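# Replace tarnished stack block with a clean one, bench the tarnished

## Task

In the tall stack, replace the tarnished block with a clean block taken from the heap, set the tarnished block down on the empty bench, and leave both grippers released once finished.

## Robot and tools

Robot: two arms, left_arm and right_arm. Each has six joints (waist, shoulder, elbow, wrist pitch, wrist yaw, wrist roll) and a two-finger gripper. The arm names are just labels; they do not match the left or right side of any camera image.

Frame: all reported hand positions share one scene frame. Its origin sits on the table surface midway between the arms. +z is up, +x reaches out across the table, and left_arm is mounted on the +y side. Positions are in metres and orientations are quaternions ordered w, x, y, z. The reported hand point is between the finger pads, about 1 cm short of the fingertips. Fingers point along the gripper's +z axis and close along its y axis. Reported positions can drift from the truth, more so when an arm is stretched far.

Tool execute_actions takes "actions", a list holding zero or one item, plus an optional "pictures" boolean (images come back unless you pass false).
- Empty list: sends nothing and returns the current state.
- Motion item: {"rows": [...], "steps": n}. rows has 1 to 15 rows; steps is 1 to 15 (default 15). Each control step lasts 1/30 s and uses one row; if rows run out, the final row keeps being used.
- Wait item: {"steps": n} with n up to 300 and no rows. It returns once n steps have elapsed since the previous result; your reply time is included in that count.
A refused call sends nothing to the robot.

Row layout: one flat list of 14 numbers covering both arms, always all 14 even if only one arm should move. Order: left_arm waist, shoulder, elbow, wrist pitch, wrist yaw, wrist roll, opening, then the same seven for right_arm. The joint entries are absolute target angles in radians, on the same scale printed under Joint positions (so to keep an arm still, repeat its current values). Stated ranges per arm: waist -2.880 to 2.880, shoulder 0.000 to 3.142, elbow 0.000 to 3.019, wrist pitch -1.693 to 1.571, wrist yaw -1.571 to 1.571, wrist roll -2.094 to 2.094. A call is refused when a target exceeds a range end by more than 0.019 rad and is also farther out than that joint's last reported angle. True joint ends may sit up to 0.019 rad either side of the stated ones; over-asking gets clipped to the true end, and a "joint sent to its limit" line may appear (possibly referring to an earlier action). Absence of that line does not prove more travel exists.

Opening is an absolute value from -1 (closed) to +1 (fully open). Away from the extremes, the fingers move until grip_measured equals the number you wrote. To hold something, command an opening below the current grip_measured: roughly 0.03 lower gives a firm grip, a smaller gap a lighter one. Pad force tops out near 50 to 62 N (less on some grippers, and less on parts under about 2 mm thick); first contact can spike briefly. Each gripper's reading may carry a fixed error of up to about 1 mm.

Speed limits: each step, the target passed to a joint stays within a set distance of its measured angle: waist 0.264, shoulder 0.32, elbow 0.276, wrist pitch 0.33, wrist yaw 0.186, wrist roll 0.522 rad. If the targets would move a gripper more than 70 mm from where it measures, all that arm's targets are pulled back toward current angles. Far moves therefore need several actions.

Between calls the simulation keeps running. Arms keep heading to the last row you sent until every arm has nearly stopped (a stalled or very slow move counts as stopped) or a step is HELD; after that only a new action moves them further. Fingers already opening or closing finish that motion.

Result lines:
- State line: left_arm: ... | right_arm: ..., giving end_effector_position and end_effector_quat_wxyz.
- Joint positions / Joint velocities: one block per arm, joints in row order (rad, rad/s), then finger-pad gap (m, m/s; 0.094 m is fully open).
- grip_measured: finger opening on the command scale.
- "joint command not followed": the clearance check altered or blocked some joint targets; the rest of the row still ran.
- HELD: marks steps where all or part of your row was not sent.
- Joint torques: drive outputs in joint order, without the gripper; nonzero even unloaded, with per-arm offset, scale and noise.
- MOTOR HOT: a motor has reached 85 °C from carrying load (thinking time counts). At 100 °C an OVER-TEMPERATURE FAULT drops that arm until it cools; avoid long heavy holds.

Tool zoom_image: {"camera": name, "region": [x0, y0, x1, y1]} in pixels of that camera's newest full image, origin top-left, region no bigger than 504 by 504. Cameras: cam_head_left, cam_head_right, cam_high, cam_low, cam_left_wrist, cam_right_wrist, all 504x504, returned in that order. Calibration (pinhole plus radial distortion, K, D, T_world_to_cam) is supplied; fixed cameras can be off by a couple of degrees and several millimetres, and wrist camera poses are derived from joint readings.

Tool finished_scene: {"scene": number of the current scene}. Answering without any tool call ends everything.

Suggested order: look, locate the tall stack, the tarnished block in it, the heap and the empty bench; lift off and set aside any blocks above the tarnished one if needed; carry the tarnished block to the bench; fetch a clean heap block into its stack spot; restore anything removed; open both grippers and move clear; then call finished_scene.

Avoid: anything leaving the table, dropping or slamming blocks, shoving hard, and arms striking or pressing each other. Brief outside tugs on a held part or pushes on loose objects may occur, so grip firmly and recheck positions.

Each tool is called after ">>>" by a JSON object that holds its "api" and its "payload".

## Session

I'll start by looking at the scene.

>>> {"api": "execute_actions", "payload": {"actions": []}}

Scene clock: 0.00 s of 7120.00 s.
left_arm: end_effector_position=(+0.3856, +0.3903, +0.3043) grip_measured=+1.000 end_effector_quat_wxyz=(+0.513, +0.444, +0.643, +0.355) | right_arm: end_effector_position=(+0.0785, +0.0365, +0.2052) grip_measured=+1.000 end_effector_quat_wxyz=(-0.165, +0.281, +0.945, +0.036)
Joint positions: left_arm=[0.402 0.808 0.566 0.01  0.253 1.268 0.094] | right_arm=[ 1.03   1.048  0.913 -1.391 -0.336  1.776  0.094]
Joint velocities: left_arm=[ 0.005  0.005 -0.002 -0.012  0.051 -0.051  0.   ] | right_arm=[-0.005 -0.005  0.002  0.002 -0.051  0.037  0.   ]
Joint torques (N m, as the arm reports them, + toward a larger angle): no reading

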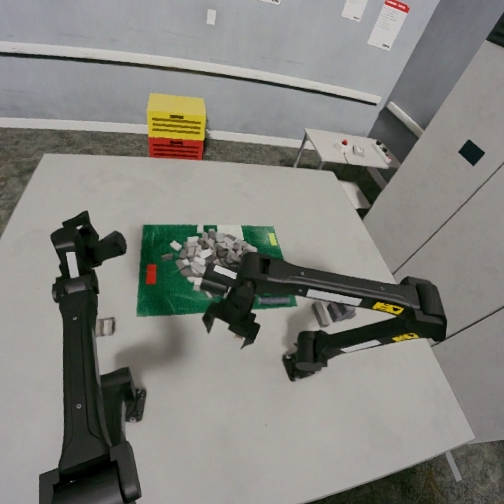

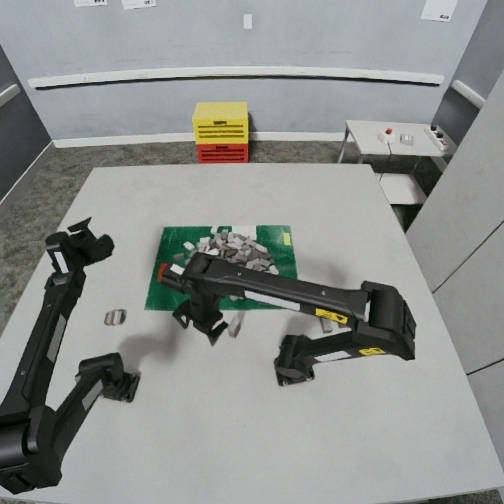

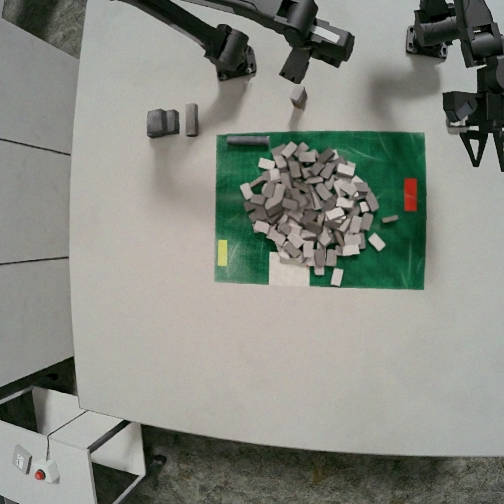

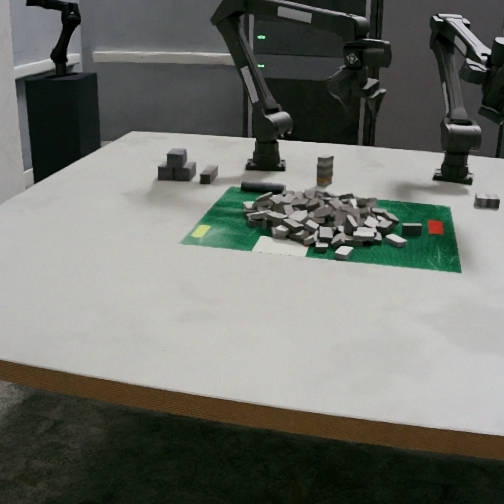

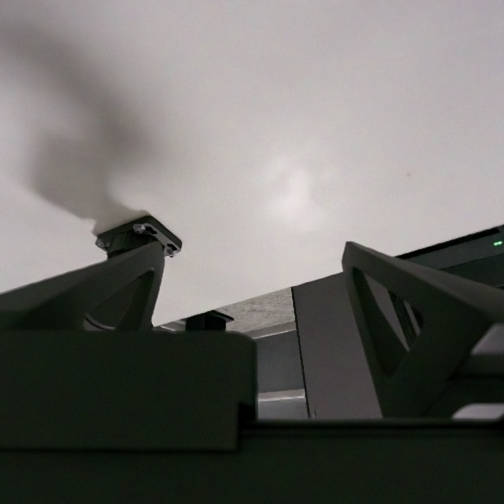

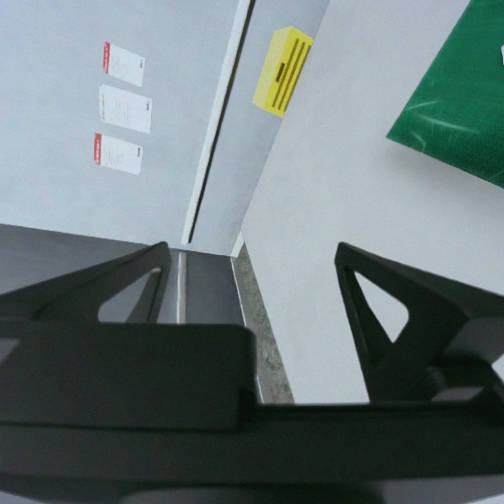

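>>> {"api": "zoom_image", "payload": {"camera": "cam_low", "region": [290, 140, 360, 200]}}

>>> {"api": "zoom_image", "payload": {"camera": "cam_high", "region": [200, 60, 440, 300]}}

>>> {"api": "zoom_image", "payload": {"camera": "cam_left_wrist", "region": [0, 0, 504, 504]}}

Region (290, 140, 360, 200) of cam_low's 504x504 image, scaled by 7.200, with more detail than that image has; it fills the top 432 rows of this view, and the rest is white.

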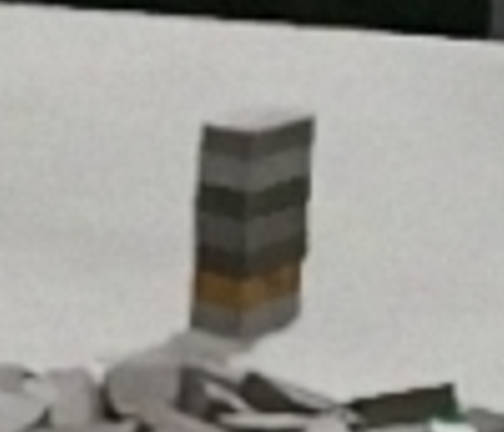

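Region (200, 60, 440, 300) of cam_high's 504x504 image, scaled by 2.100, with more detail than that image has.

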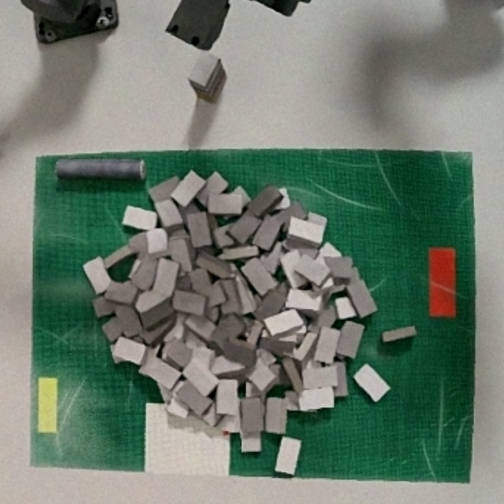

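Region (0, 0, 504, 504) of cam_left_wrist's 504x504 image, scaled by 1.000.

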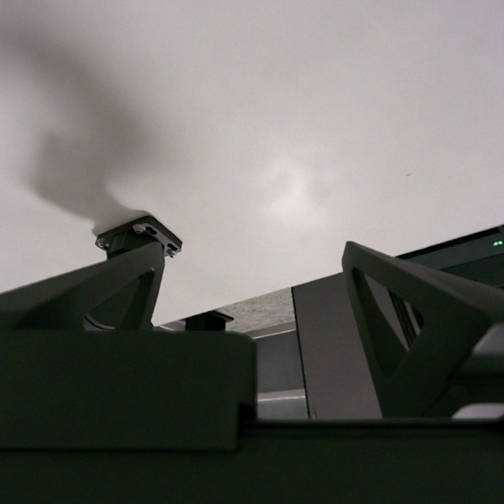

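>>> {"api": "zoom_image", "payload": {"camera": "cam_high", "region": [200, 0, 340, 140]}}

>>> {"api": "zoom_image", "payload": {"camera": "cam_high", "region": [364, 0, 504, 180]}}

>>> {"api": "zoom_image", "payload": {"camera": "cam_head_right", "region": [150, 240, 330, 400]}}

Region (200, 0, 340, 140) of cam_high's 504x504 image, scaled by 3.600, with more detail than that image has.

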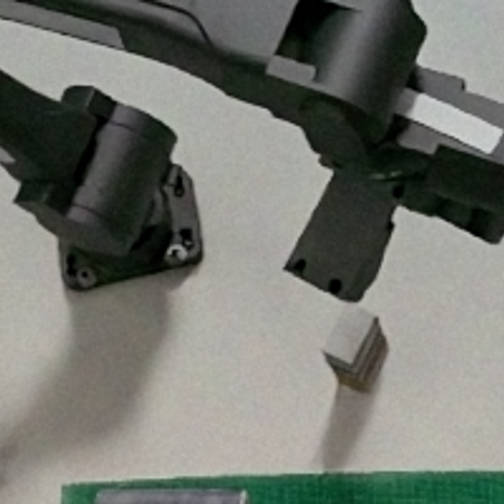

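Region (364, 0, 504, 180) of cam_high's 504x504 image, scaled by 2.800, with more detail than that image has.

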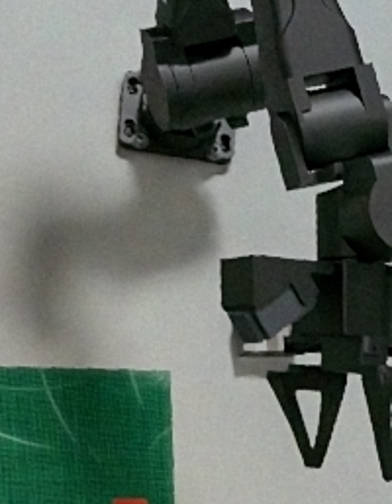

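Region (150, 240, 330, 400) of cam_head_right's 504x504 image, scaled by 2.800, with more detail than that image has.

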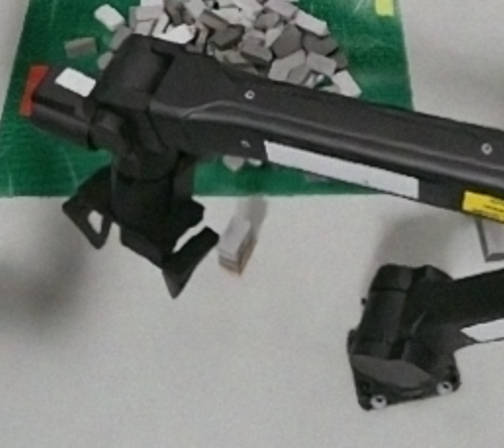

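>>> {"api": "execute_actions", "payload": {"actions": [{"rows": [[0.402,0.808,0.566,-0.05,0.253,1.268,1,1.03,1.048,0.913,-1.391,-0.32,1.776,1],[0.402,0.808,0.566,-0.12,0.253,1.268,1,1.03,1.048,0.913,-1.391,-0.30,1.776,1],[0.402,0.808,0.566,-0.2,0.253,1.268,1,1.03,1.048,0.913,-1.391,-0.27,1.776,1],[0.402,0.808,0.566,-0.29,0.253,1.268,1,1.03,1.048,0.913,-1.391,-0.24,1.776,1],[0.402,0.808,0.566,-0.38,0.253,1.268,1,1.03,1.048,0.913,-1.391,-0.21,1.776,1],[0.402,0.808,0.566,-0.47,0.253,1.268,1,1.03,1.048,0.913,-1.391,-0.18,1.776,1],[0.402,0.808,0.566,-0.56,0.253,1.268,1,1.03,1.048,0.913,-1.391,-0.15,1.776,1],[0.402,0.808,0.566,-0.65,0.253,1.268,1,1.03,1.048,0.913,-1.391,-0.12,1.776,1],[0.402,0.808,0.566,-0.74,0.253,1.268,1,1.03,1.048,0.913,-1.391,-0.09,1.776,1],[0.402,0.808,0.566,-0.83,0.253,1.268,1,1.03,1.048,0.913,-1.391,-0.06,1.776,1],[0.402,0.808,0.566,-0.9,0.253,1.268,1,1.03,1.048,0.913,-1.391,-0.04,1.776,1],[0.402,0.808,0.566,-0.95,0.253,1.268,1,1.03,1.048,0.913,-1.391,-0.02,1.776,1],[0.402,0.808,0.566,-0.98,0.253,1.268,1,1.03,1.048,0.913,-1.391,-0.01,1.776,1],[0.402,0.808,0.566,-1.0,0.253,1.268,1,1.03,1.048,0.913,-1.391,0.0,1.776,1]], "steps": 15}], "pictures": false}}

Scene clock: 64.37 s of 7120.00 s.
left_arm: end_effector_position=(+0.2410, +0.3519, +0.1311) grip_measured=+1.000 end_effector_quat_wxyz=(+0.216, +0.491, +0.843, +0.035) | right_arm: end_effector_position=(+0.1302, +0.0163, +0.1956) grip_measured=+1.000 end_effector_quat_wxyz=(-0.002, +0.288, +0.957, +0.022)
Joint positions: left_arm=[ 0.402  0.807  0.555 -0.954  0.253  1.268  0.094] | right_arm=[ 1.03   1.048  0.913 -1.391 -0.007  1.776  0.094]
Joint velocities: left_arm=[-0.024 -0.015 -0.051 -0.764 -0.081 -0.022  0.   ] | right_arm=[-0.005 -0.005  0.007 -0.002  0.051 -0.081  0.   ]
Joint torques (N m, as the arm reports them, + toward a larger angle): left_arm=[ 0.17 -1.63  9.34  0.61  0.17 -0.03] | right_arm=[ 0.22 -4.07  8.42  0.3   0.17  0.06]
Steps of this call (steps 1 to 90: nothing new was sent; then 60.87 s passed at rest; steps 91 to 105: all 15 steps of this action). Readings (joint positions):
91: left_arm=[0.402 0.808 0.566 0.000 0.253 1.268] | right_arm=[1.030 1.048 0.913 -1.391 -0.330 1.776]
92: left_arm=[0.402 0.807 0.566 -0.027 0.253 1.268] | right_arm=[1.030 1.048 0.913 -1.391 -0.317 1.776]
94: left_arm=[0.402 0.807 0.566 -0.139 0.253 1.268] | right_arm=[1.030 1.048 0.913 -1.391 -0.267 1.776]
98: left_arm=[0.402 0.807 0.565 -0.471 0.253 1.268] | right_arm=[1.030 1.048 0.913 -1.391 -0.148 1.776]
105: the state above

>>> {"api": "execute_actions", "payload": {"actions": [], "pictures": false}}

Scene clock: 68.23 s of 7120.00 s.
left_arm: end_effector_position=(+0.2325, +0.3496, +0.1277) grip_measured=+1.000 end_effector_quat_wxyz=(+0.202, +0.491, +0.847, +0.021) | right_arm: end_effector_position=(+0.1308, +0.0161, +0.1956) grip_measured=+1.000 end_effector_quat_wxyz=(+0.000, +0.288, +0.957, +0.022)
Joint positions: left_arm=[ 0.402  0.807  0.554 -0.992  0.253  1.268  0.094] | right_arm=[ 1.03   1.048  0.913 -1.391 -0.004  1.776  0.094]
Joint velocities: left_arm=[-0.015 -0.005 -0.002 -0.002 -0.037  0.022  0.   ] | right_arm=[-0.015 -0.005 -0.002  0.002 -0.007 -0.081  0.   ]
Joint torques (N m, as the arm reports them, + toward a larger angle): left_arm=[-0.12 -1.31  9.23 -0.07  0.19 -0.04] | right_arm=[ 0.12 -3.76  8.42  0.32  0.2   0.06]
Steps of this call (steps 1 to 30: the robot went on to your last target; steps 31 to 90: nothing new was sent; then 0.87 s passed at rest). Readings (joint positions):
1: left_arm=[0.402 0.807 0.554 -0.973 0.253 1.268] | right_arm=[1.030 1.048 0.913 -1.391 -0.005 1.776]
2: left_arm=[0.402 0.807 0.554 -0.984 0.253 1.268] | right_arm=[1.030 1.048 0.913 -1.391 -0.004 1.776]
4: left_arm=[0.402 0.807 0.554 -0.990 0.253 1.268] | right_arm=[1.030 1.048 0.913 -1.391 -0.004 1.776]
8: left_arm=[0.402 0.807 0.554 -0.992 0.253 1.268] | right_arm=[1.030 1.048 0.913 -1.391 -0.004 1.776]
90: the state above
All arms were judged still, so your last target was given up. Only a new action makes them travel on or press farther. Fingers that are still opening or closing keep moving.

>>> {"api": "execute_actions", "payload": {"actions": [{"rows": [[0.402,0.808,0.59,-1.0,0.245,1.2,1,1.02,1.048,0.913,-1.391,0,1.76,1],[0.402,0.808,0.63,-1.0,0.23,1.1,1,1.005,1.048,0.913,-1.391,0,1.74,1],[0.402,0.808,0.68,-1.0,0.21,0.98,1,0.985,1.048,0.913,-1.391,0,1.71,1],[0.402,0.808,0.74,-1.0,0.19,0.85,1,0.96,1.048,0.913,-1.391,0,1.68,1],[0.402,0.808,0.80,-1.0,0.17,0.72,1,0.935,1.048,0.913,-1.391,0,1.645,1],[0.402,0.808,0.86,-1.0,0.15,0.59,1,0.91,1.048,0.913,-1.391,0,1.61,1],[0.402,0.808,0.92,-1.0,0.13,0.46,1,0.885,1.048,0.913,-1.391,0,1.575,1],[0.402,0.808,0.98,-1.0,0.11,0.33,1,0.86,1.048,0.913,-1.391,0,1.54,1],[0.402,0.808,1.04,-1.0,0.09,0.2,1,0.835,1.048,0.913,-1.391,0,1.505,1],[0.402,0.808,1.10,-1.0,0.07,0.07,1,0.81,1.048,0.913,-1.391,0,1.47,1],[0.402,0.808,1.15,-1.0,0.05,-0.04,1,0.785,1.048,0.913,-1.391,0,1.44,1],[0.402,0.808,1.19,-1.0,0.03,-0.12,1,0.765,1.048,0.913,-1.391,0,1.41,1],[0.402,0.808,1.22,-1.0,0.015,-0.17,1,0.75,1.048,0.913,-1.391,0,1.385,1],[0.402,0.808,1.24,-1.0,0.005,-0.19,1,0.743,1.048,0.913,-1.391,0,1.37,1],[0.402,0.808,1.25,-1.0,0,-0.2,1,0.74,1.048,0.913,-1.391,0,1.365,1]], "steps": 15}], "pictures": false}}

>>> {"api": "execute_actions", "payload": {"actions": [{"steps": 15}], "pictures": true}}

Scene clock: 86.80 s of 7120.00 s.
left_arm: end_effector_position=(+0.3043, +0.4069, +0.2900) grip_measured=+1.000 end_effector_quat_wxyz=(+0.301, +0.163, +0.932, +0.119) | right_arm: end_effector_position=(+0.1992, -0.0232, +0.1956) grip_measured=+1.000 end_effector_quat_wxyz=(+0.007, +0.274, +0.962, +0.021)
Joint positions: left_arm=[ 0.402  0.807  0.895 -1.001  0.035  0.594  0.094] | right_arm=[ 0.749  1.048  0.913 -1.391 -0.002  1.465  0.094]
Joint velocities: left_arm=[-0.015  0.005  0.901  0.002 -0.242 -1.443  0.   ] | right_arm=[-0.347 -0.015 -0.002 -0.002 -0.095 -0.608  0.   ]
Joint torques (N m, as the arm reports them, + toward a larger angle): left_arm=[ 0.18 -2.57 13.14  0.75 -0.03 -0.18] | right_arm=[ 1.58 -3.75  8.42  0.35  0.07 -0.04]
Steps of this call (steps 1 to 90: nothing new was sent; then 15.07 s passed at rest; steps 91 to 105: all 15 steps of this action). Readings (joint positions):
91: left_arm=[0.402 0.807 0.554 -0.993 0.250 1.260] | right_arm=[1.030 1.048 0.913 -1.391 -0.004 1.775]
92: left_arm=[0.402 0.807 0.556 -0.993 0.241 1.235] | right_arm=[1.029 1.048 0.913 -1.391 -0.004 1.770]
94: left_arm=[0.402 0.807 0.575 -0.999 0.210 1.142] | right_arm=[1.015 1.048 0.913 -1.391 -0.004 1.748]
98: left_arm=[0.402 0.807 0.676 -1.001 0.154 0.943] | right_arm=[0.923 1.048 0.913 -1.391 -0.004 1.659]
105: the state above

Scene clock: 87.30 s of 7120.00 s.
left_arm: end_effector_position=(+0.3232, +0.4178, +0.4727) grip_measured=+1.000 end_effector_quat_wxyz=(+0.476, -0.167, +0.863, +0.031) | right_arm: end_effector_position=(+0.2021, -0.0255, +0.1956) grip_measured=+1.000 end_effector_quat_wxyz=(+0.009, +0.237, +0.971, +0.021)
Joint positions: left_arm=[ 0.402  0.8    1.224 -1.001  0.002 -0.124  0.094] | right_arm=[ 0.736  1.048  0.913 -1.391 -0.002  1.376  0.094]
Joint velocities: left_arm=[-0.015 -0.005  0.007 -0.012 -0.007 -0.418  0.   ] | right_arm=[ 0.005  0.015  0.007 -0.017  0.037  0.037  0.   ]
Joint torques (N m, as the arm reports them, + toward a larger angle): left_arm=[-0.04 -1.04 10.57  0.96 -0.11 -0.14] | right_arm=[ 0.41 -3.79  8.45  0.34  0.11 -0.07]
Steps of this call (steps 1 to 15: the robot went on to your last target). Readings (joint positions):
1: left_arm=[0.402 0.807 0.927 -1.001 0.026 0.544] | right_arm=[0.740 1.048 0.913 -1.391 -0.002 1.446]
2: left_arm=[0.402 0.807 0.958 -1.001 0.019 0.494] | right_arm=[0.737 1.048 0.913 -1.391 -0.002 1.431]
4: left_arm=[0.402 0.807 1.021 -1.001 0.011 0.392] | right_arm=[0.736 1.048 0.913 -1.391 -0.002 1.410]
8: left_arm=[0.402 0.807 1.146 -1.001 0.003 0.118] | right_arm=[0.736 1.048 0.913 -1.391 -0.002 1.388]
15: the state above
camera_calibration (this result's frames):
cam_left_wrist: T_world_to_cam=[[0.313205, -0.944765, 0.0965498, 0.242912], [-0.879955, -0.326942, -0.344656, 0.590707], [0.357185, 0.0229885, -0.933751, 0.44076], [0, 0, 0, 1]] pos_world=[0.286281, 0.412489, 0.591698]
cam_right_wrist: T_world_to_cam=[[-0.457665, -0.888066, -0.0433804, 0.080199], [-0.736885, 0.351548, 0.57742, 0.0468566], [-0.497537, 0.296231, -0.815294, 0.393414], [0, 0, 0, 1]] pos_world=[0.26697, -0.0617918, 0.297171]

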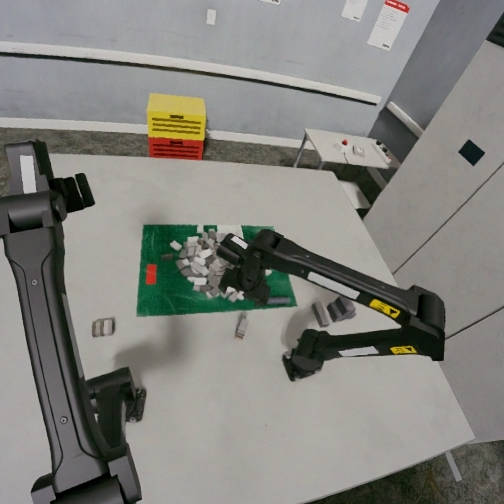

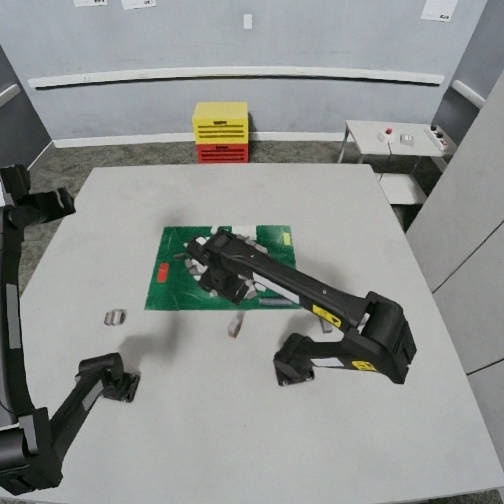

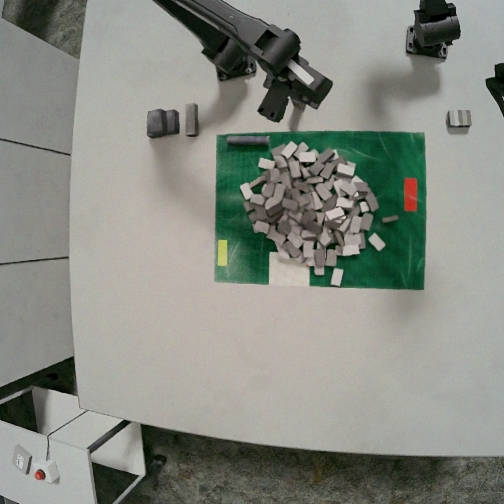

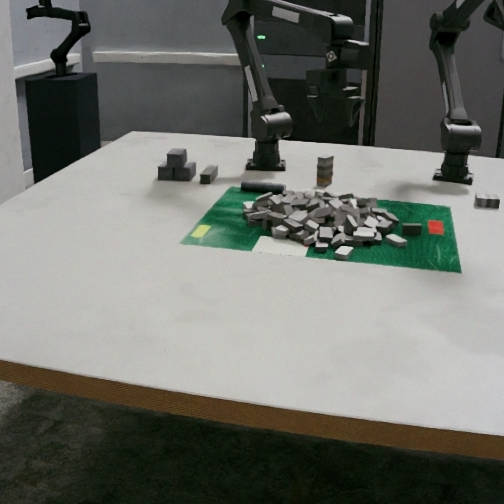

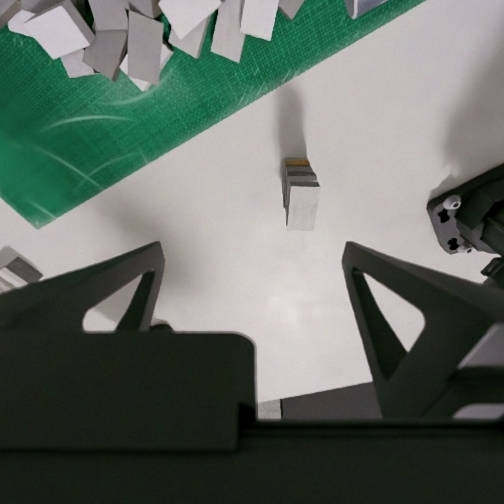

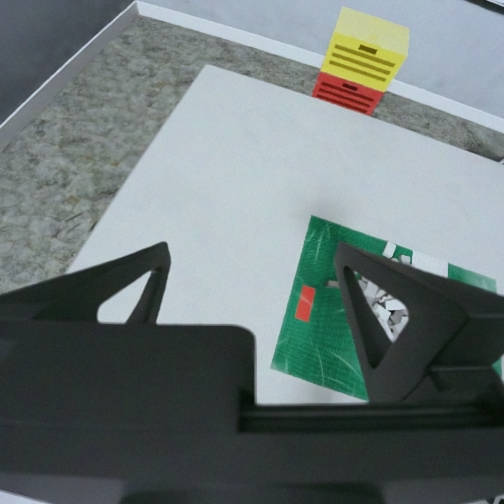

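>>> {"api": "zoom_image", "payload": {"camera": "cam_left_wrist", "region": [250, 140, 350, 240]}}

Region (250, 140, 350, 240) of cam_left_wrist's 504x504 image, scaled by 5.040, with more detail than that image has.

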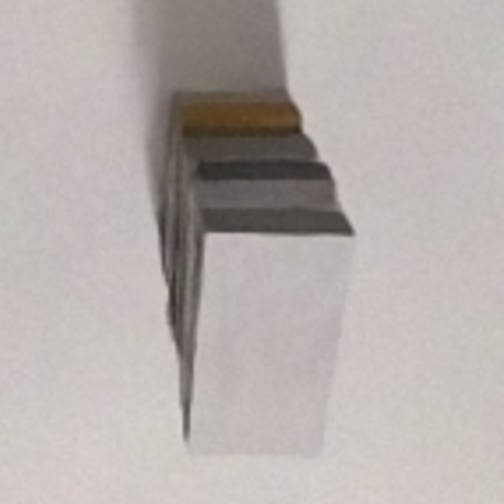

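>>> {"api": "zoom_image", "payload": {"camera": "cam_low", "region": [280, 30, 400, 200]}}

>>> {"api": "zoom_image", "payload": {"camera": "cam_left_wrist", "region": [0, 200, 504, 504]}}

Region (280, 30, 400, 200) of cam_low's 504x504 image, scaled by 2.965, with more detail than that image has; it fills the left 356 columns of this view, and the rest is white.

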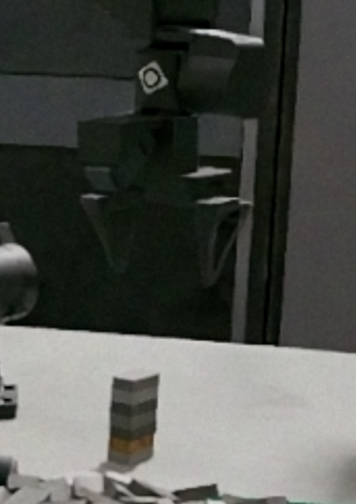

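Region (0, 200, 504, 504) of cam_left_wrist's 504x504 image, scaled by 1.000; it fills the top 304 rows of this view, and the rest is white.

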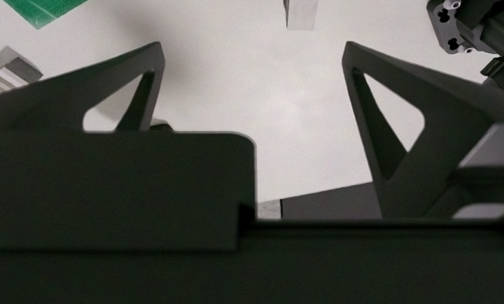

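>>> {"api": "execute_actions", "payload": {"actions": [{"rows": [[0.4,0.812,1.252,-1.001,0,-0.203,1,0.74,1.048,0.913,-1.391,0,1.365,1],[0.395,0.822,1.257,-1.005,0,-0.211,1,0.741,1.047,0.911,-1.391,0,1.366,1],[0.387,0.839,1.265,-1.012,0,-0.224,1,0.742,1.045,0.909,-1.391,0,1.367,1],[0.376,0.862,1.276,-1.021,0,-0.242,1,0.744,1.044,0.907,-1.391,0,1.369,1],[0.362,0.89,1.29,-1.032,0,-0.264,1,0.746,1.041,0.904,-1.392,0,1.371,1],[0.346,0.923,1.306,-1.045,0,-0.29,1,0.749,1.039,0.9,-1.392,0,1.373,1],[0.327,0.961,1.325,-1.06,0,-0.32,1,0.751,1.036,0.896,-1.392,0,1.376,1],[0.307,1.003,1.345,-1.076,0,-0.353,1,0.754,1.032,0.891,-1.393,0,1.379,1],[0.285,1.048,1.367,-1.093,0,-0.388,1,0.758,1.029,0.886,-1.393,0,1.382,1],[0.261,1.096,1.39,-1.112,0,-0.426,1,0.761,1.025,0.88,-1.393,0,1.385,1],[0.237,1.146,1.415,-1.132,0,-0.465,1,0.765,1.021,0.875,-1.394,0,1.389,1],[0.211,1.198,1.44,-1.152,0,-0.506,1,0.769,1.016,0.869,-1.394,0,1.392,1],[0.184,1.252,1.466,-1.173,0,-0.549,1,0.773,1.012,0.863,-1.395,0,1.396,1],[0.158,1.307,1.493,-1.194,0,-0.592,1,0.777,1.007,0.856,-1.395,0,1.4,1],[0.131,1.363,1.52,-1.216,0,-0.635,1,0.781,1.003,0.85,-1.396,0,1.404,1]], "steps": 15}], "pictures": false}}

>>> {"api": "execute_actions", "payload": {"actions": [{"rows": [[0.103,1.418,1.547,-1.238,0,-0.678,1,0.785,0.999,0.844,-1.396,0,1.408,1],[0.077,1.473,1.574,-1.259,0,-0.721,1,0.789,0.994,0.837,-1.396,0,1.412,1],[0.05,1.527,1.6,-1.28,0,-0.764,1,0.793,0.99,0.831,-1.397,0,1.416,1],[0.024,1.579,1.625,-1.3,0,-0.805,1,0.797,0.985,0.825,-1.397,0,1.419,1],[0,1.629,1.65,-1.32,0,-0.844,1,0.801,0.981,0.82,-1.398,0,1.423,1],[-0.024,1.677,1.673,-1.339,0,-0.882,1,0.804,0.977,0.814,-1.398,0,1.426,1],[-0.046,1.722,1.695,-1.356,0,-0.917,1,0.808,0.974,0.809,-1.398,0,1.429,1],[-0.066,1.764,1.715,-1.372,0,-0.95,1,0.811,0.97,0.804,-1.399,0,1.432,1],[-0.085,1.802,1.734,-1.387,0,-0.98,1,0.813,0.967,0.8,-1.399,0,1.435,1],[-0.101,1.835,1.75,-1.4,0,-1.006,1,0.816,0.965,0.796,-1.399,0,1.437,1],[-0.115,1.863,1.764,-1.411,0,-1.028,1,0.818,0.962,0.793,-1.4,0,1.439,1],[-0.126,1.886,1.775,-1.42,0,-1.046,1,0.82,0.961,0.791,-1.4,0,1.441,1],[-0.134,1.903,1.783,-1.427,0,-1.059,1,0.821,0.959,0.789,-1.4,0,1.442,1],[-0.139,1.913,1.788,-1.431,0,-1.067,1,0.822,0.958,0.787,-1.4,0,1.443,1],[-0.141,1.917,1.79,-1.432,0,-1.07,1,0.822,0.958,0.787,-1.4,0,1.443,1]], "steps": 15}], "pictures": false}}

>>> {"api": "execute_actions", "payload": {"actions": [{"steps": 20}], "pictures": true}}

Scene clock: 150.40 s of 7120.00 s.
left_arm: end_effector_position=(+0.4450, +0.3558, +0.3922) grip_measured=+1.000 end_effector_quat_wxyz=(+0.304, -0.244, +0.919, -0.060) | right_arm: end_effector_position=(+0.1889, -0.0301, +0.1891) grip_measured=+1.000 end_effector_quat_wxyz=(+0.007, +0.228, +0.974, +0.017)
Joint positions: left_arm=[ 0.206  1.215  1.431 -1.155  0.    -0.454  0.094] | right_arm=[ 0.764  1.021  0.879 -1.391 -0.002  1.384  0.094]
Joint velocities: left_arm=[-0.659  1.558  0.603 -0.545 -0.037 -0.872  0.   ] | right_arm=[ 0.103 -0.142 -0.198  0.007 -0.022  0.095  0.   ]
Joint torques (N m, as the arm reports them, + toward a larger angle): left_arm=[-1.26 -6.44 11.47  0.48 -0.06 -0.09] | right_arm=[ 0.85 -3.79  7.17  0.15  0.12  0.12]
Steps of this call (steps 1 to 30: the robot went on to your last target; steps 31 to 90: nothing new was sent; then 59.60 s passed at rest; steps 91 to 105: all 15 steps of this action). Readings (joint positions):
91: left_arm=[0.402 0.801 1.224 -1.001 0.002 -0.188] | right_arm=[0.736 1.048 0.913 -1.391 -0.002 1.373]
92: left_arm=[0.402 0.801 1.224 -1.001 0.002 -0.190] | right_arm=[0.736 1.048 0.913 -1.391 -0.002 1.373]
94: left_arm=[0.401 0.807 1.225 -1.004 0.002 -0.200] | right_arm=[0.736 1.048 0.913 -1.391 -0.002 1.373]
98: left_arm=[0.362 0.882 1.266 -1.046 0.000 -0.258] | right_arm=[0.738 1.048 0.913 -1.391 -0.002 1.373]
105: the state above

Scene clock: 150.90 s of 7120.00 s.
left_arm: end_effector_position=(+0.5320, +0.1652, +0.1384) grip_measured=+1.000 end_effector_quat_wxyz=(-0.017, -0.338, +0.941, +0.012) | right_arm: end_effector_position=(+0.1642, -0.0434, +0.1735) grip_measured=+1.000 end_effector_quat_wxyz=(+0.002, +0.226, +0.974, +0.008)
Joint positions: left_arm=[-0.138  1.925  1.719 -1.407  0.    -0.97   0.094] | right_arm=[ 0.812  0.968  0.806 -1.392 -0.002  1.428  0.094]
Joint velocities: left_arm=[-0.444  0.591  0.002 -0.183  0.022 -0.593  0.   ] | right_arm=[ 0.024 -0.034 -0.042 -0.002 -0.037  0.051  0.   ]
Joint torques (N m, as the arm reports them, + toward a larger angle): left_arm=[  1.48 -19.71  13.01  -0.81  -0.1   -0.18] | right_arm=[-0.12 -2.79  7.28 -0.08  0.11  0.16]
Steps of this call (steps 1 to 15: all 15 steps of this action). Readings (joint positions):
1: left_arm=[0.183 1.269 1.451 -1.174 0.000 -0.487] | right_arm=[0.768 1.016 0.872 -1.391 -0.002 1.387]
2: left_arm=[0.160 1.323 1.471 -1.194 0.000 -0.520] | right_arm=[0.772 1.011 0.866 -1.391 -0.002 1.390]
4: left_arm=[0.113 1.431 1.513 -1.233 0.000 -0.591] | right_arm=[0.780 1.002 0.853 -1.391 -0.002 1.397]
8: left_arm=[0.017 1.643 1.603 -1.311 0.000 -0.739] | right_arm=[0.796 0.985 0.830 -1.391 -0.002 1.410]
15: the state above

Scene clock: 151.57 s of 7120.00 s.
left_arm: end_effector_position=(+0.5323, +0.1571, +0.1342) grip_measured=+1.000 end_effector_quat_wxyz=(-0.024, -0.373, +0.927, +0.018) | right_arm: end_effector_position=(+0.1638, -0.0437, +0.1731) grip_measured=+1.000 end_effector_quat_wxyz=(+0.002, +0.229, +0.973, +0.008)
Joint positions: left_arm=[-0.151  1.947  1.741 -1.425  0.001 -1.057  0.094] | right_arm=[ 0.812  0.967  0.804 -1.392 -0.002  1.435  0.094]
Joint velocities: left_arm=[ 0.015  0.005 -0.002  0.002  0.022  0.007  0.   ] | right_arm=[ 0.015 -0.015  0.007 -0.022  0.007  0.037  0.   ]
Joint torques (N m, as the arm reports them, + toward a larger angle): left_arm=[  0.71 -18.35  11.54  -0.59  -0.13  -0.17] | right_arm=[ 0.92 -3.08  7.21  0.03  0.11  0.15]
Steps of this call (steps 1 to 20: the robot went on to your last target). Readings (joint positions):
1: left_arm=[-0.151 1.942 1.719 -1.413 0.001 -0.987] | right_arm=[0.812 0.967 0.805 -1.392 -0.002 1.429]
2: left_arm=[-0.160 1.953 1.719 -1.418 0.001 -1.001] | right_arm=[0.812 0.967 0.804 -1.392 -0.002 1.431]
4: left_arm=[-0.165 1.958 1.719 -1.421 0.001 -1.021] | right_arm=[0.812 0.967 0.804 -1.392 -0.002 1.432]
8: left_arm=[-0.158 1.953 1.735 -1.425 0.001 -1.043] | right_arm=[0.812 0.967 0.804 -1.392 -0.002 1.434]
20: the state above
camera_calibration (this result's frames):
cam_left_wrist: T_world_to_cam=[[0.682835, -0.728761, -0.0514153, -0.24707], [-0.550545, -0.559557, 0.619513, 0.304603], [-0.480247, -0.394719, -0.783301, 0.54715], [0, 0, 0, 1]] pos_world=[0.599173, 0.206358, 0.227175]
cam_right_wrist: T_world_to_cam=[[-0.442533, -0.896626, -0.015024, 0.0376673], [-0.73222, 0.351617, 0.583283, 0.0362036], [-0.517704, 0.269123, -0.81213, 0.363037], [0, 0, 0, 1]] pos_world=[0.231124, -0.0766581, 0.274282]

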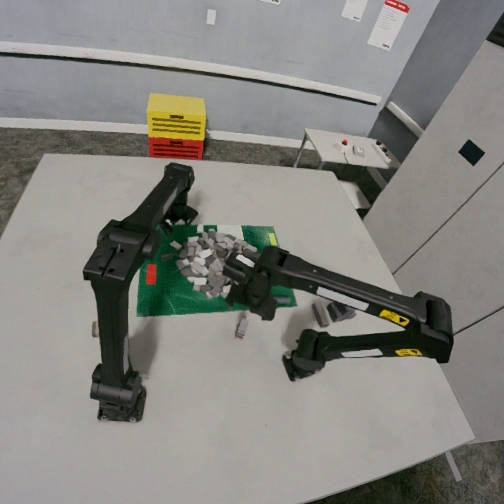

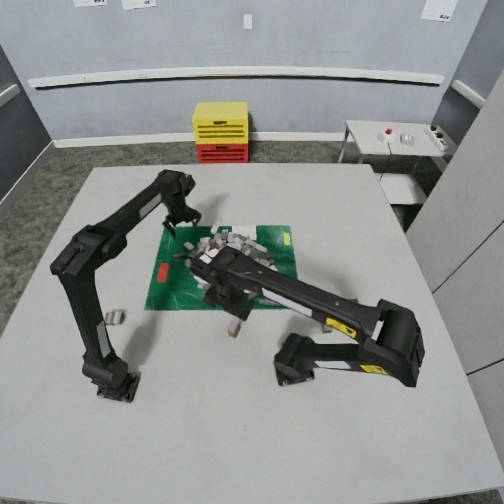

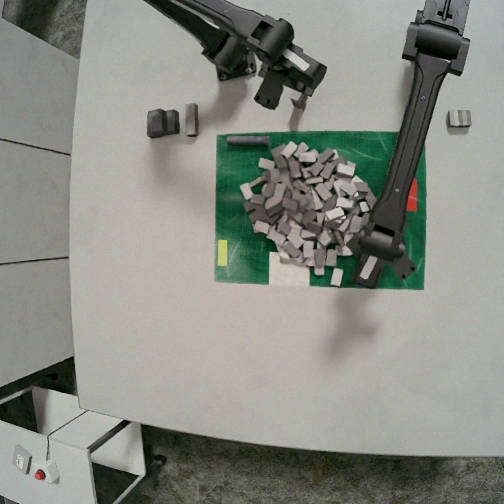

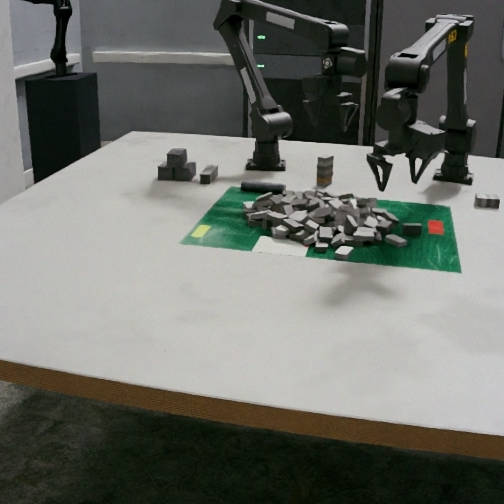

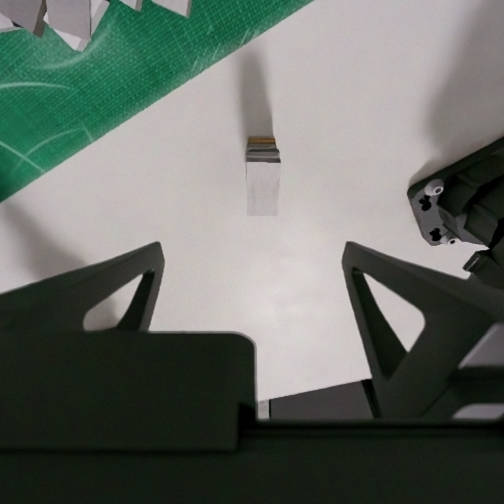

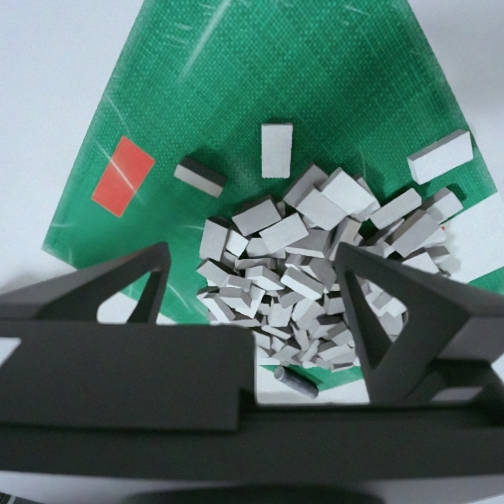

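>>> {"api": "zoom_image", "payload": {"camera": "cam_right_wrist", "region": [226, 100, 326, 200]}}

>>> {"api": "zoom_image", "payload": {"camera": "cam_left_wrist", "region": [212, 125, 312, 225]}}

Region (226, 100, 326, 200) of cam_right_wrist's 504x504 image, scaled by 5.040, with more detail than that image has.

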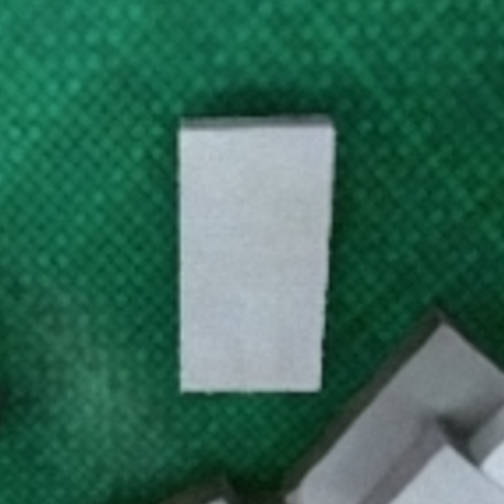

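Region (212, 125, 312, 225) of cam_left_wrist's 504x504 image, scaled by 5.040, with more detail than that image has.

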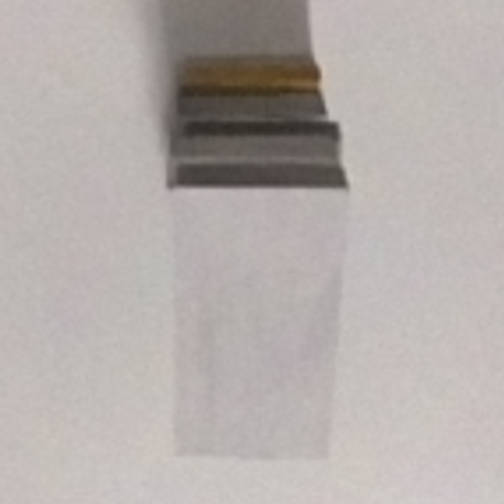

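>>> {"api": "execute_actions", "payload": {"actions": [{"rows": [[-0.141,1.918,1.789,-1.429,0,-1.07,0.95,0.822,0.958,0.786,-1.399,0,1.443,0.95],[-0.14,1.922,1.785,-1.421,0,-1.069,0.88,0.821,0.96,0.783,-1.395,0,1.441,0.9],[-0.139,1.927,1.779,-1.408,0,-1.068,0.8,0.819,0.961,0.779,-1.39,0,1.439,0.84],[-0.137,1.935,1.772,-1.392,0,-1.067,0.72,0.817,0.964,0.773,-1.384,0,1.437,0.78],[-0.135,1.943,1.763,-1.373,0,-1.066,0.64,0.815,0.966,0.766,-1.376,0,1.434,0.72],[-0.133,1.952,1.754,-1.352,0,-1.065,0.56,0.812,0.969,0.759,-1.367,0,1.431,0.66],[-0.131,1.962,1.744,-1.33,0,-1.063,0.48,0.809,0.972,0.751,-1.358,0,1.428,0.6],[-0.129,1.972,1.733,-1.308,0,-1.062,0.4,0.807,0.976,0.743,-1.348,0,1.424,0.54],[-0.127,1.982,1.723,-1.286,0,-1.06,0.32,0.804,0.979,0.735,-1.339,0,1.421,0.48],[-0.125,1.991,1.714,-1.265,0,-1.059,0.24,0.801,0.982,0.728,-1.33,0,1.418,0.42],[-0.123,1.999,1.705,-1.246,0,-1.058,0.17,0.799,0.984,0.721,-1.322,0,1.415,0.36],[-0.121,2.007,1.698,-1.23,0,-1.057,0.11,0.797,0.987,0.715,-1.316,0,1.413,0.3],[-0.12,2.012,1.692,-1.217,0,-1.056,0.06,0.795,0.988,0.711,-1.311,0,1.411,0.25],[-0.119,2.016,1.688,-1.209,0,-1.055,0.02,0.794,0.99,0.708,-1.307,0,1.409,0.22],[-0.119,2.017,1.687,-1.206,0,-1.055,0,0.794,0.99,0.707,-1.306,0,1.409,0.2]], "steps": 15}], "pictures": false}}

>>> {"api": "execute_actions", "payload": {"actions": [{"steps": 12}], "pictures": true}}

Scene clock: 180.53 s of 7120.00 s.
left_arm: end_effector_position=(+0.5671, +0.1562, +0.1071) grip_measured=+0.014 end_effector_quat_wxyz=(+0.028, -0.380, +0.924, -0.023) | right_arm: end_effector_position=(+0.1605, -0.0511, +0.1424) grip_measured=+0.212 end_effector_quat_wxyz=(-0.001, +0.226, +0.974, +0.000)
Joint positions: left_arm=[-0.136  1.968  1.7   -1.231  0.001 -1.058  0.048] | right_arm=[ 0.806  0.974  0.726 -1.323 -0.002  1.423  0.057]
Joint velocities: left_arm=[ 0.073  0.23  -0.193  0.256 -0.007  0.022 -0.023] | right_arm=[-0.054  0.063 -0.11   0.09  -0.007 -0.081 -0.021]
Joint torques (N m, as the arm reports them, + toward a larger angle): left_arm=[  1.14 -14.57   7.75   0.1   -0.16   0.03] | right_arm=[-0.84 -1.43  7.24  0.72  0.11 -0.07]
Steps of this call (steps 1 to 15: the robot went on to your last target; steps 16 to 90: nothing new was sent; then 25.47 s passed at rest; steps 91 to 105: all 15 steps of this action). Readings (joint positions):
91: left_arm=[-0.151 1.947 1.741 -1.425 0.001 -1.058] | right_arm=[0.812 0.967 0.804 -1.392 -0.002 1.435]
92: left_arm=[-0.151 1.947 1.741 -1.425 0.001 -1.058] | right_arm=[0.812 0.967 0.804 -1.392 -0.002 1.435]
94: left_arm=[-0.151 1.947 1.741 -1.419 0.001 -1.058] | right_arm=[0.812 0.967 0.802 -1.392 -0.002 1.435]
98: left_arm=[-0.150 1.947 1.740 -1.357 0.001 -1.058] | right_arm=[0.812 0.967 0.777 -1.373 -0.002 1.434]
105: the state above

Scene clock: 180.93 s of 7120.00 s.
left_arm: end_effector_position=(+0.5633, +0.1619, +0.0735) grip_measured=+0.002 end_effector_quat_wxyz=(+0.009, -0.384, +0.923, -0.008) | right_arm: end_effector_position=(+0.1612, -0.0512, +0.1396) grip_measured=+0.202 end_effector_quat_wxyz=(-0.001, +0.224, +0.974, -0.001)
Joint positions: left_arm=[-0.129  2.012  1.679 -1.215  0.001 -1.058  0.047] | right_arm=[ 0.804  0.98   0.722 -1.315 -0.002  1.417  0.056]
Joint velocities: left_arm=[ 0.005 -0.015  0.002  0.002 -0.007  0.007  0.   ] | right_arm=[-0.005 -0.015 -0.007 -0.007 -0.066 -0.051  0.   ]
Joint torques (N m, as the arm reports them, + toward a larger angle): left_arm=[  1.03 -16.63   8.29   0.17  -0.14   0.03] | right_arm=[-0.78 -1.32  7.29  0.56  0.11 -0.02]
Steps of this call (steps 1 to 12: the robot went on to your last target). Readings (joint positions):
1: left_arm=[-0.134 1.976 1.695 -1.225 0.001 -1.058] | right_arm=[0.805 0.977 0.724 -1.320 -0.002 1.422]
2: left_arm=[-0.132 1.985 1.691 -1.221 0.001 -1.058] | right_arm=[0.804 0.978 0.722 -1.318 -0.002 1.421]
4: left_arm=[-0.129 2.000 1.685 -1.218 0.001 -1.058] | right_arm=[0.804 0.980 0.722 -1.317 -0.002 1.420]
8: left_arm=[-0.129 2.012 1.679 -1.217 0.001 -1.058] | right_arm=[0.804 0.980 0.722 -1.315 -0.002 1.418]
12: the state above
camera_calibration (this result's frames):
cam_left_wrist: T_world_to_cam=[[0.700845, -0.713017, 0.0205443, -0.285819], [-0.585758, -0.558845, 0.587009, 0.384028], [-0.407066, -0.423437, -0.80932, 0.481742], [0, 0, 0, 1]] pos_world=[0.621364, 0.214806, 0.170327]
cam_right_wrist: T_world_to_cam=[[-0.434711, -0.900566, 0.0026973, 0.0254455], [-0.729449, 0.353864, 0.585392, 0.0558755], [-0.528139, 0.252509, -0.810746, 0.337132], [0, 0, 0, 1]] pos_world=[0.229872, -0.0819856, 0.24055]

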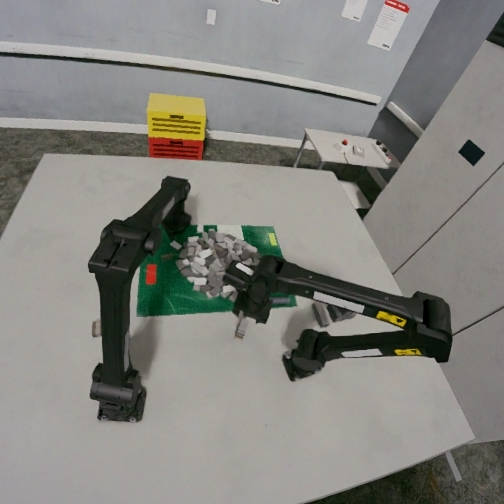

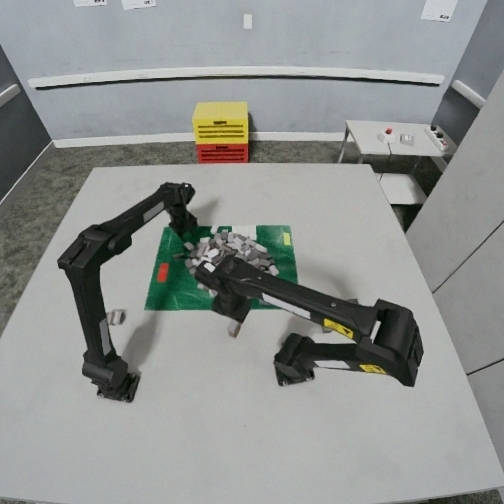

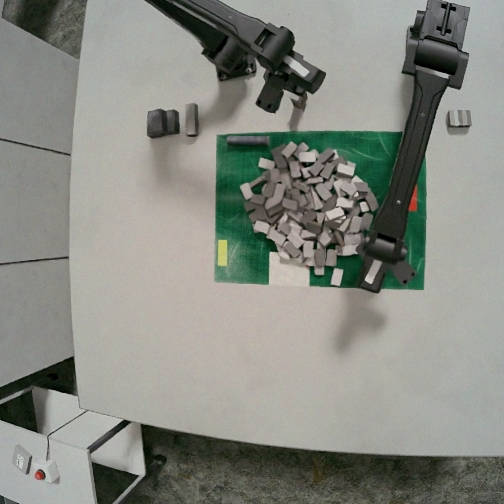

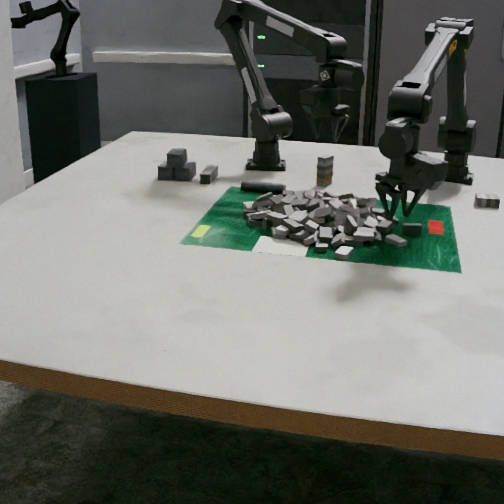

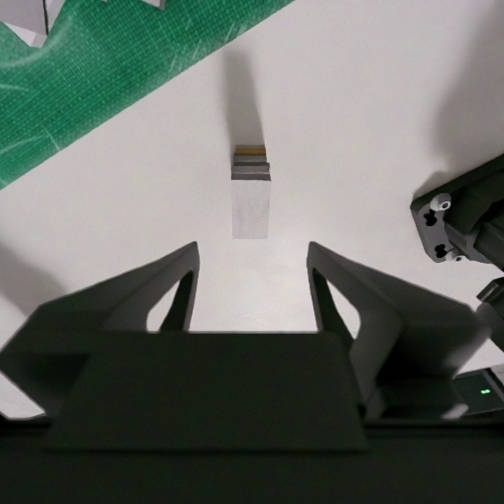

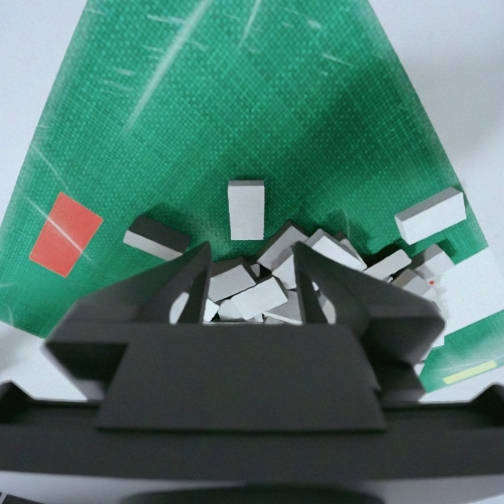

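>>> {"api": "zoom_image", "payload": {"camera": "cam_right_wrist", "region": [190, 160, 316, 286]}}

>>> {"api": "zoom_image", "payload": {"camera": "cam_left_wrist", "region": [182, 130, 326, 274]}}

>>> {"api": "zoom_image", "payload": {"camera": "cam_low", "region": [290, 80, 460, 250]}}

Region (190, 160, 316, 286) of cam_right_wrist's 504x504 image, scaled by 4.000, with more detail than that image has.

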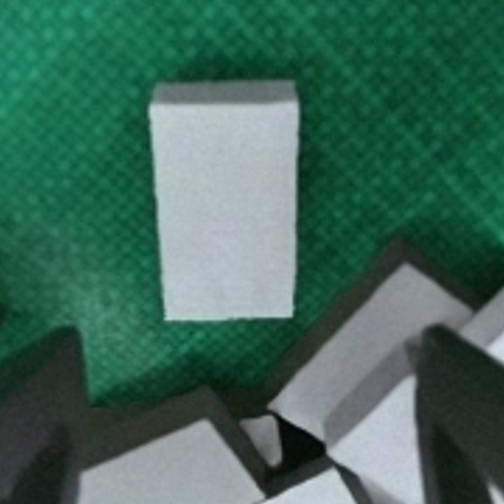

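Region (182, 130, 326, 274) of cam_left_wrist's 504x504 image, scaled by 3.500, with more detail than that image has.

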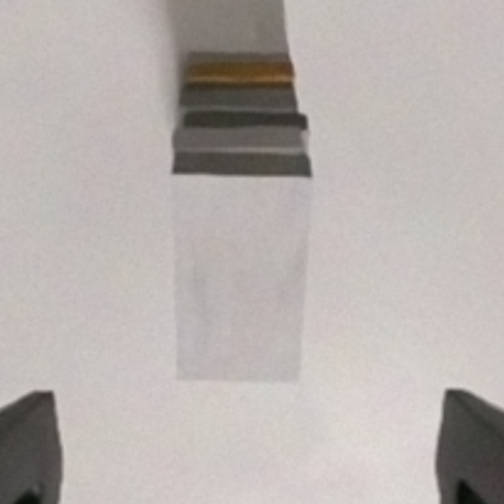

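Region (290, 80, 460, 250) of cam_low's 504x504 image, scaled by 2.965, with more detail than that image has.

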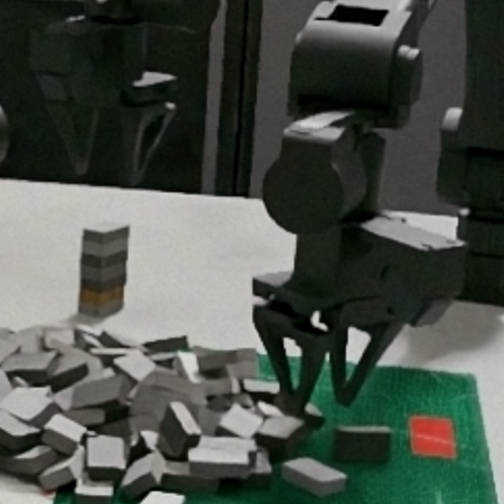

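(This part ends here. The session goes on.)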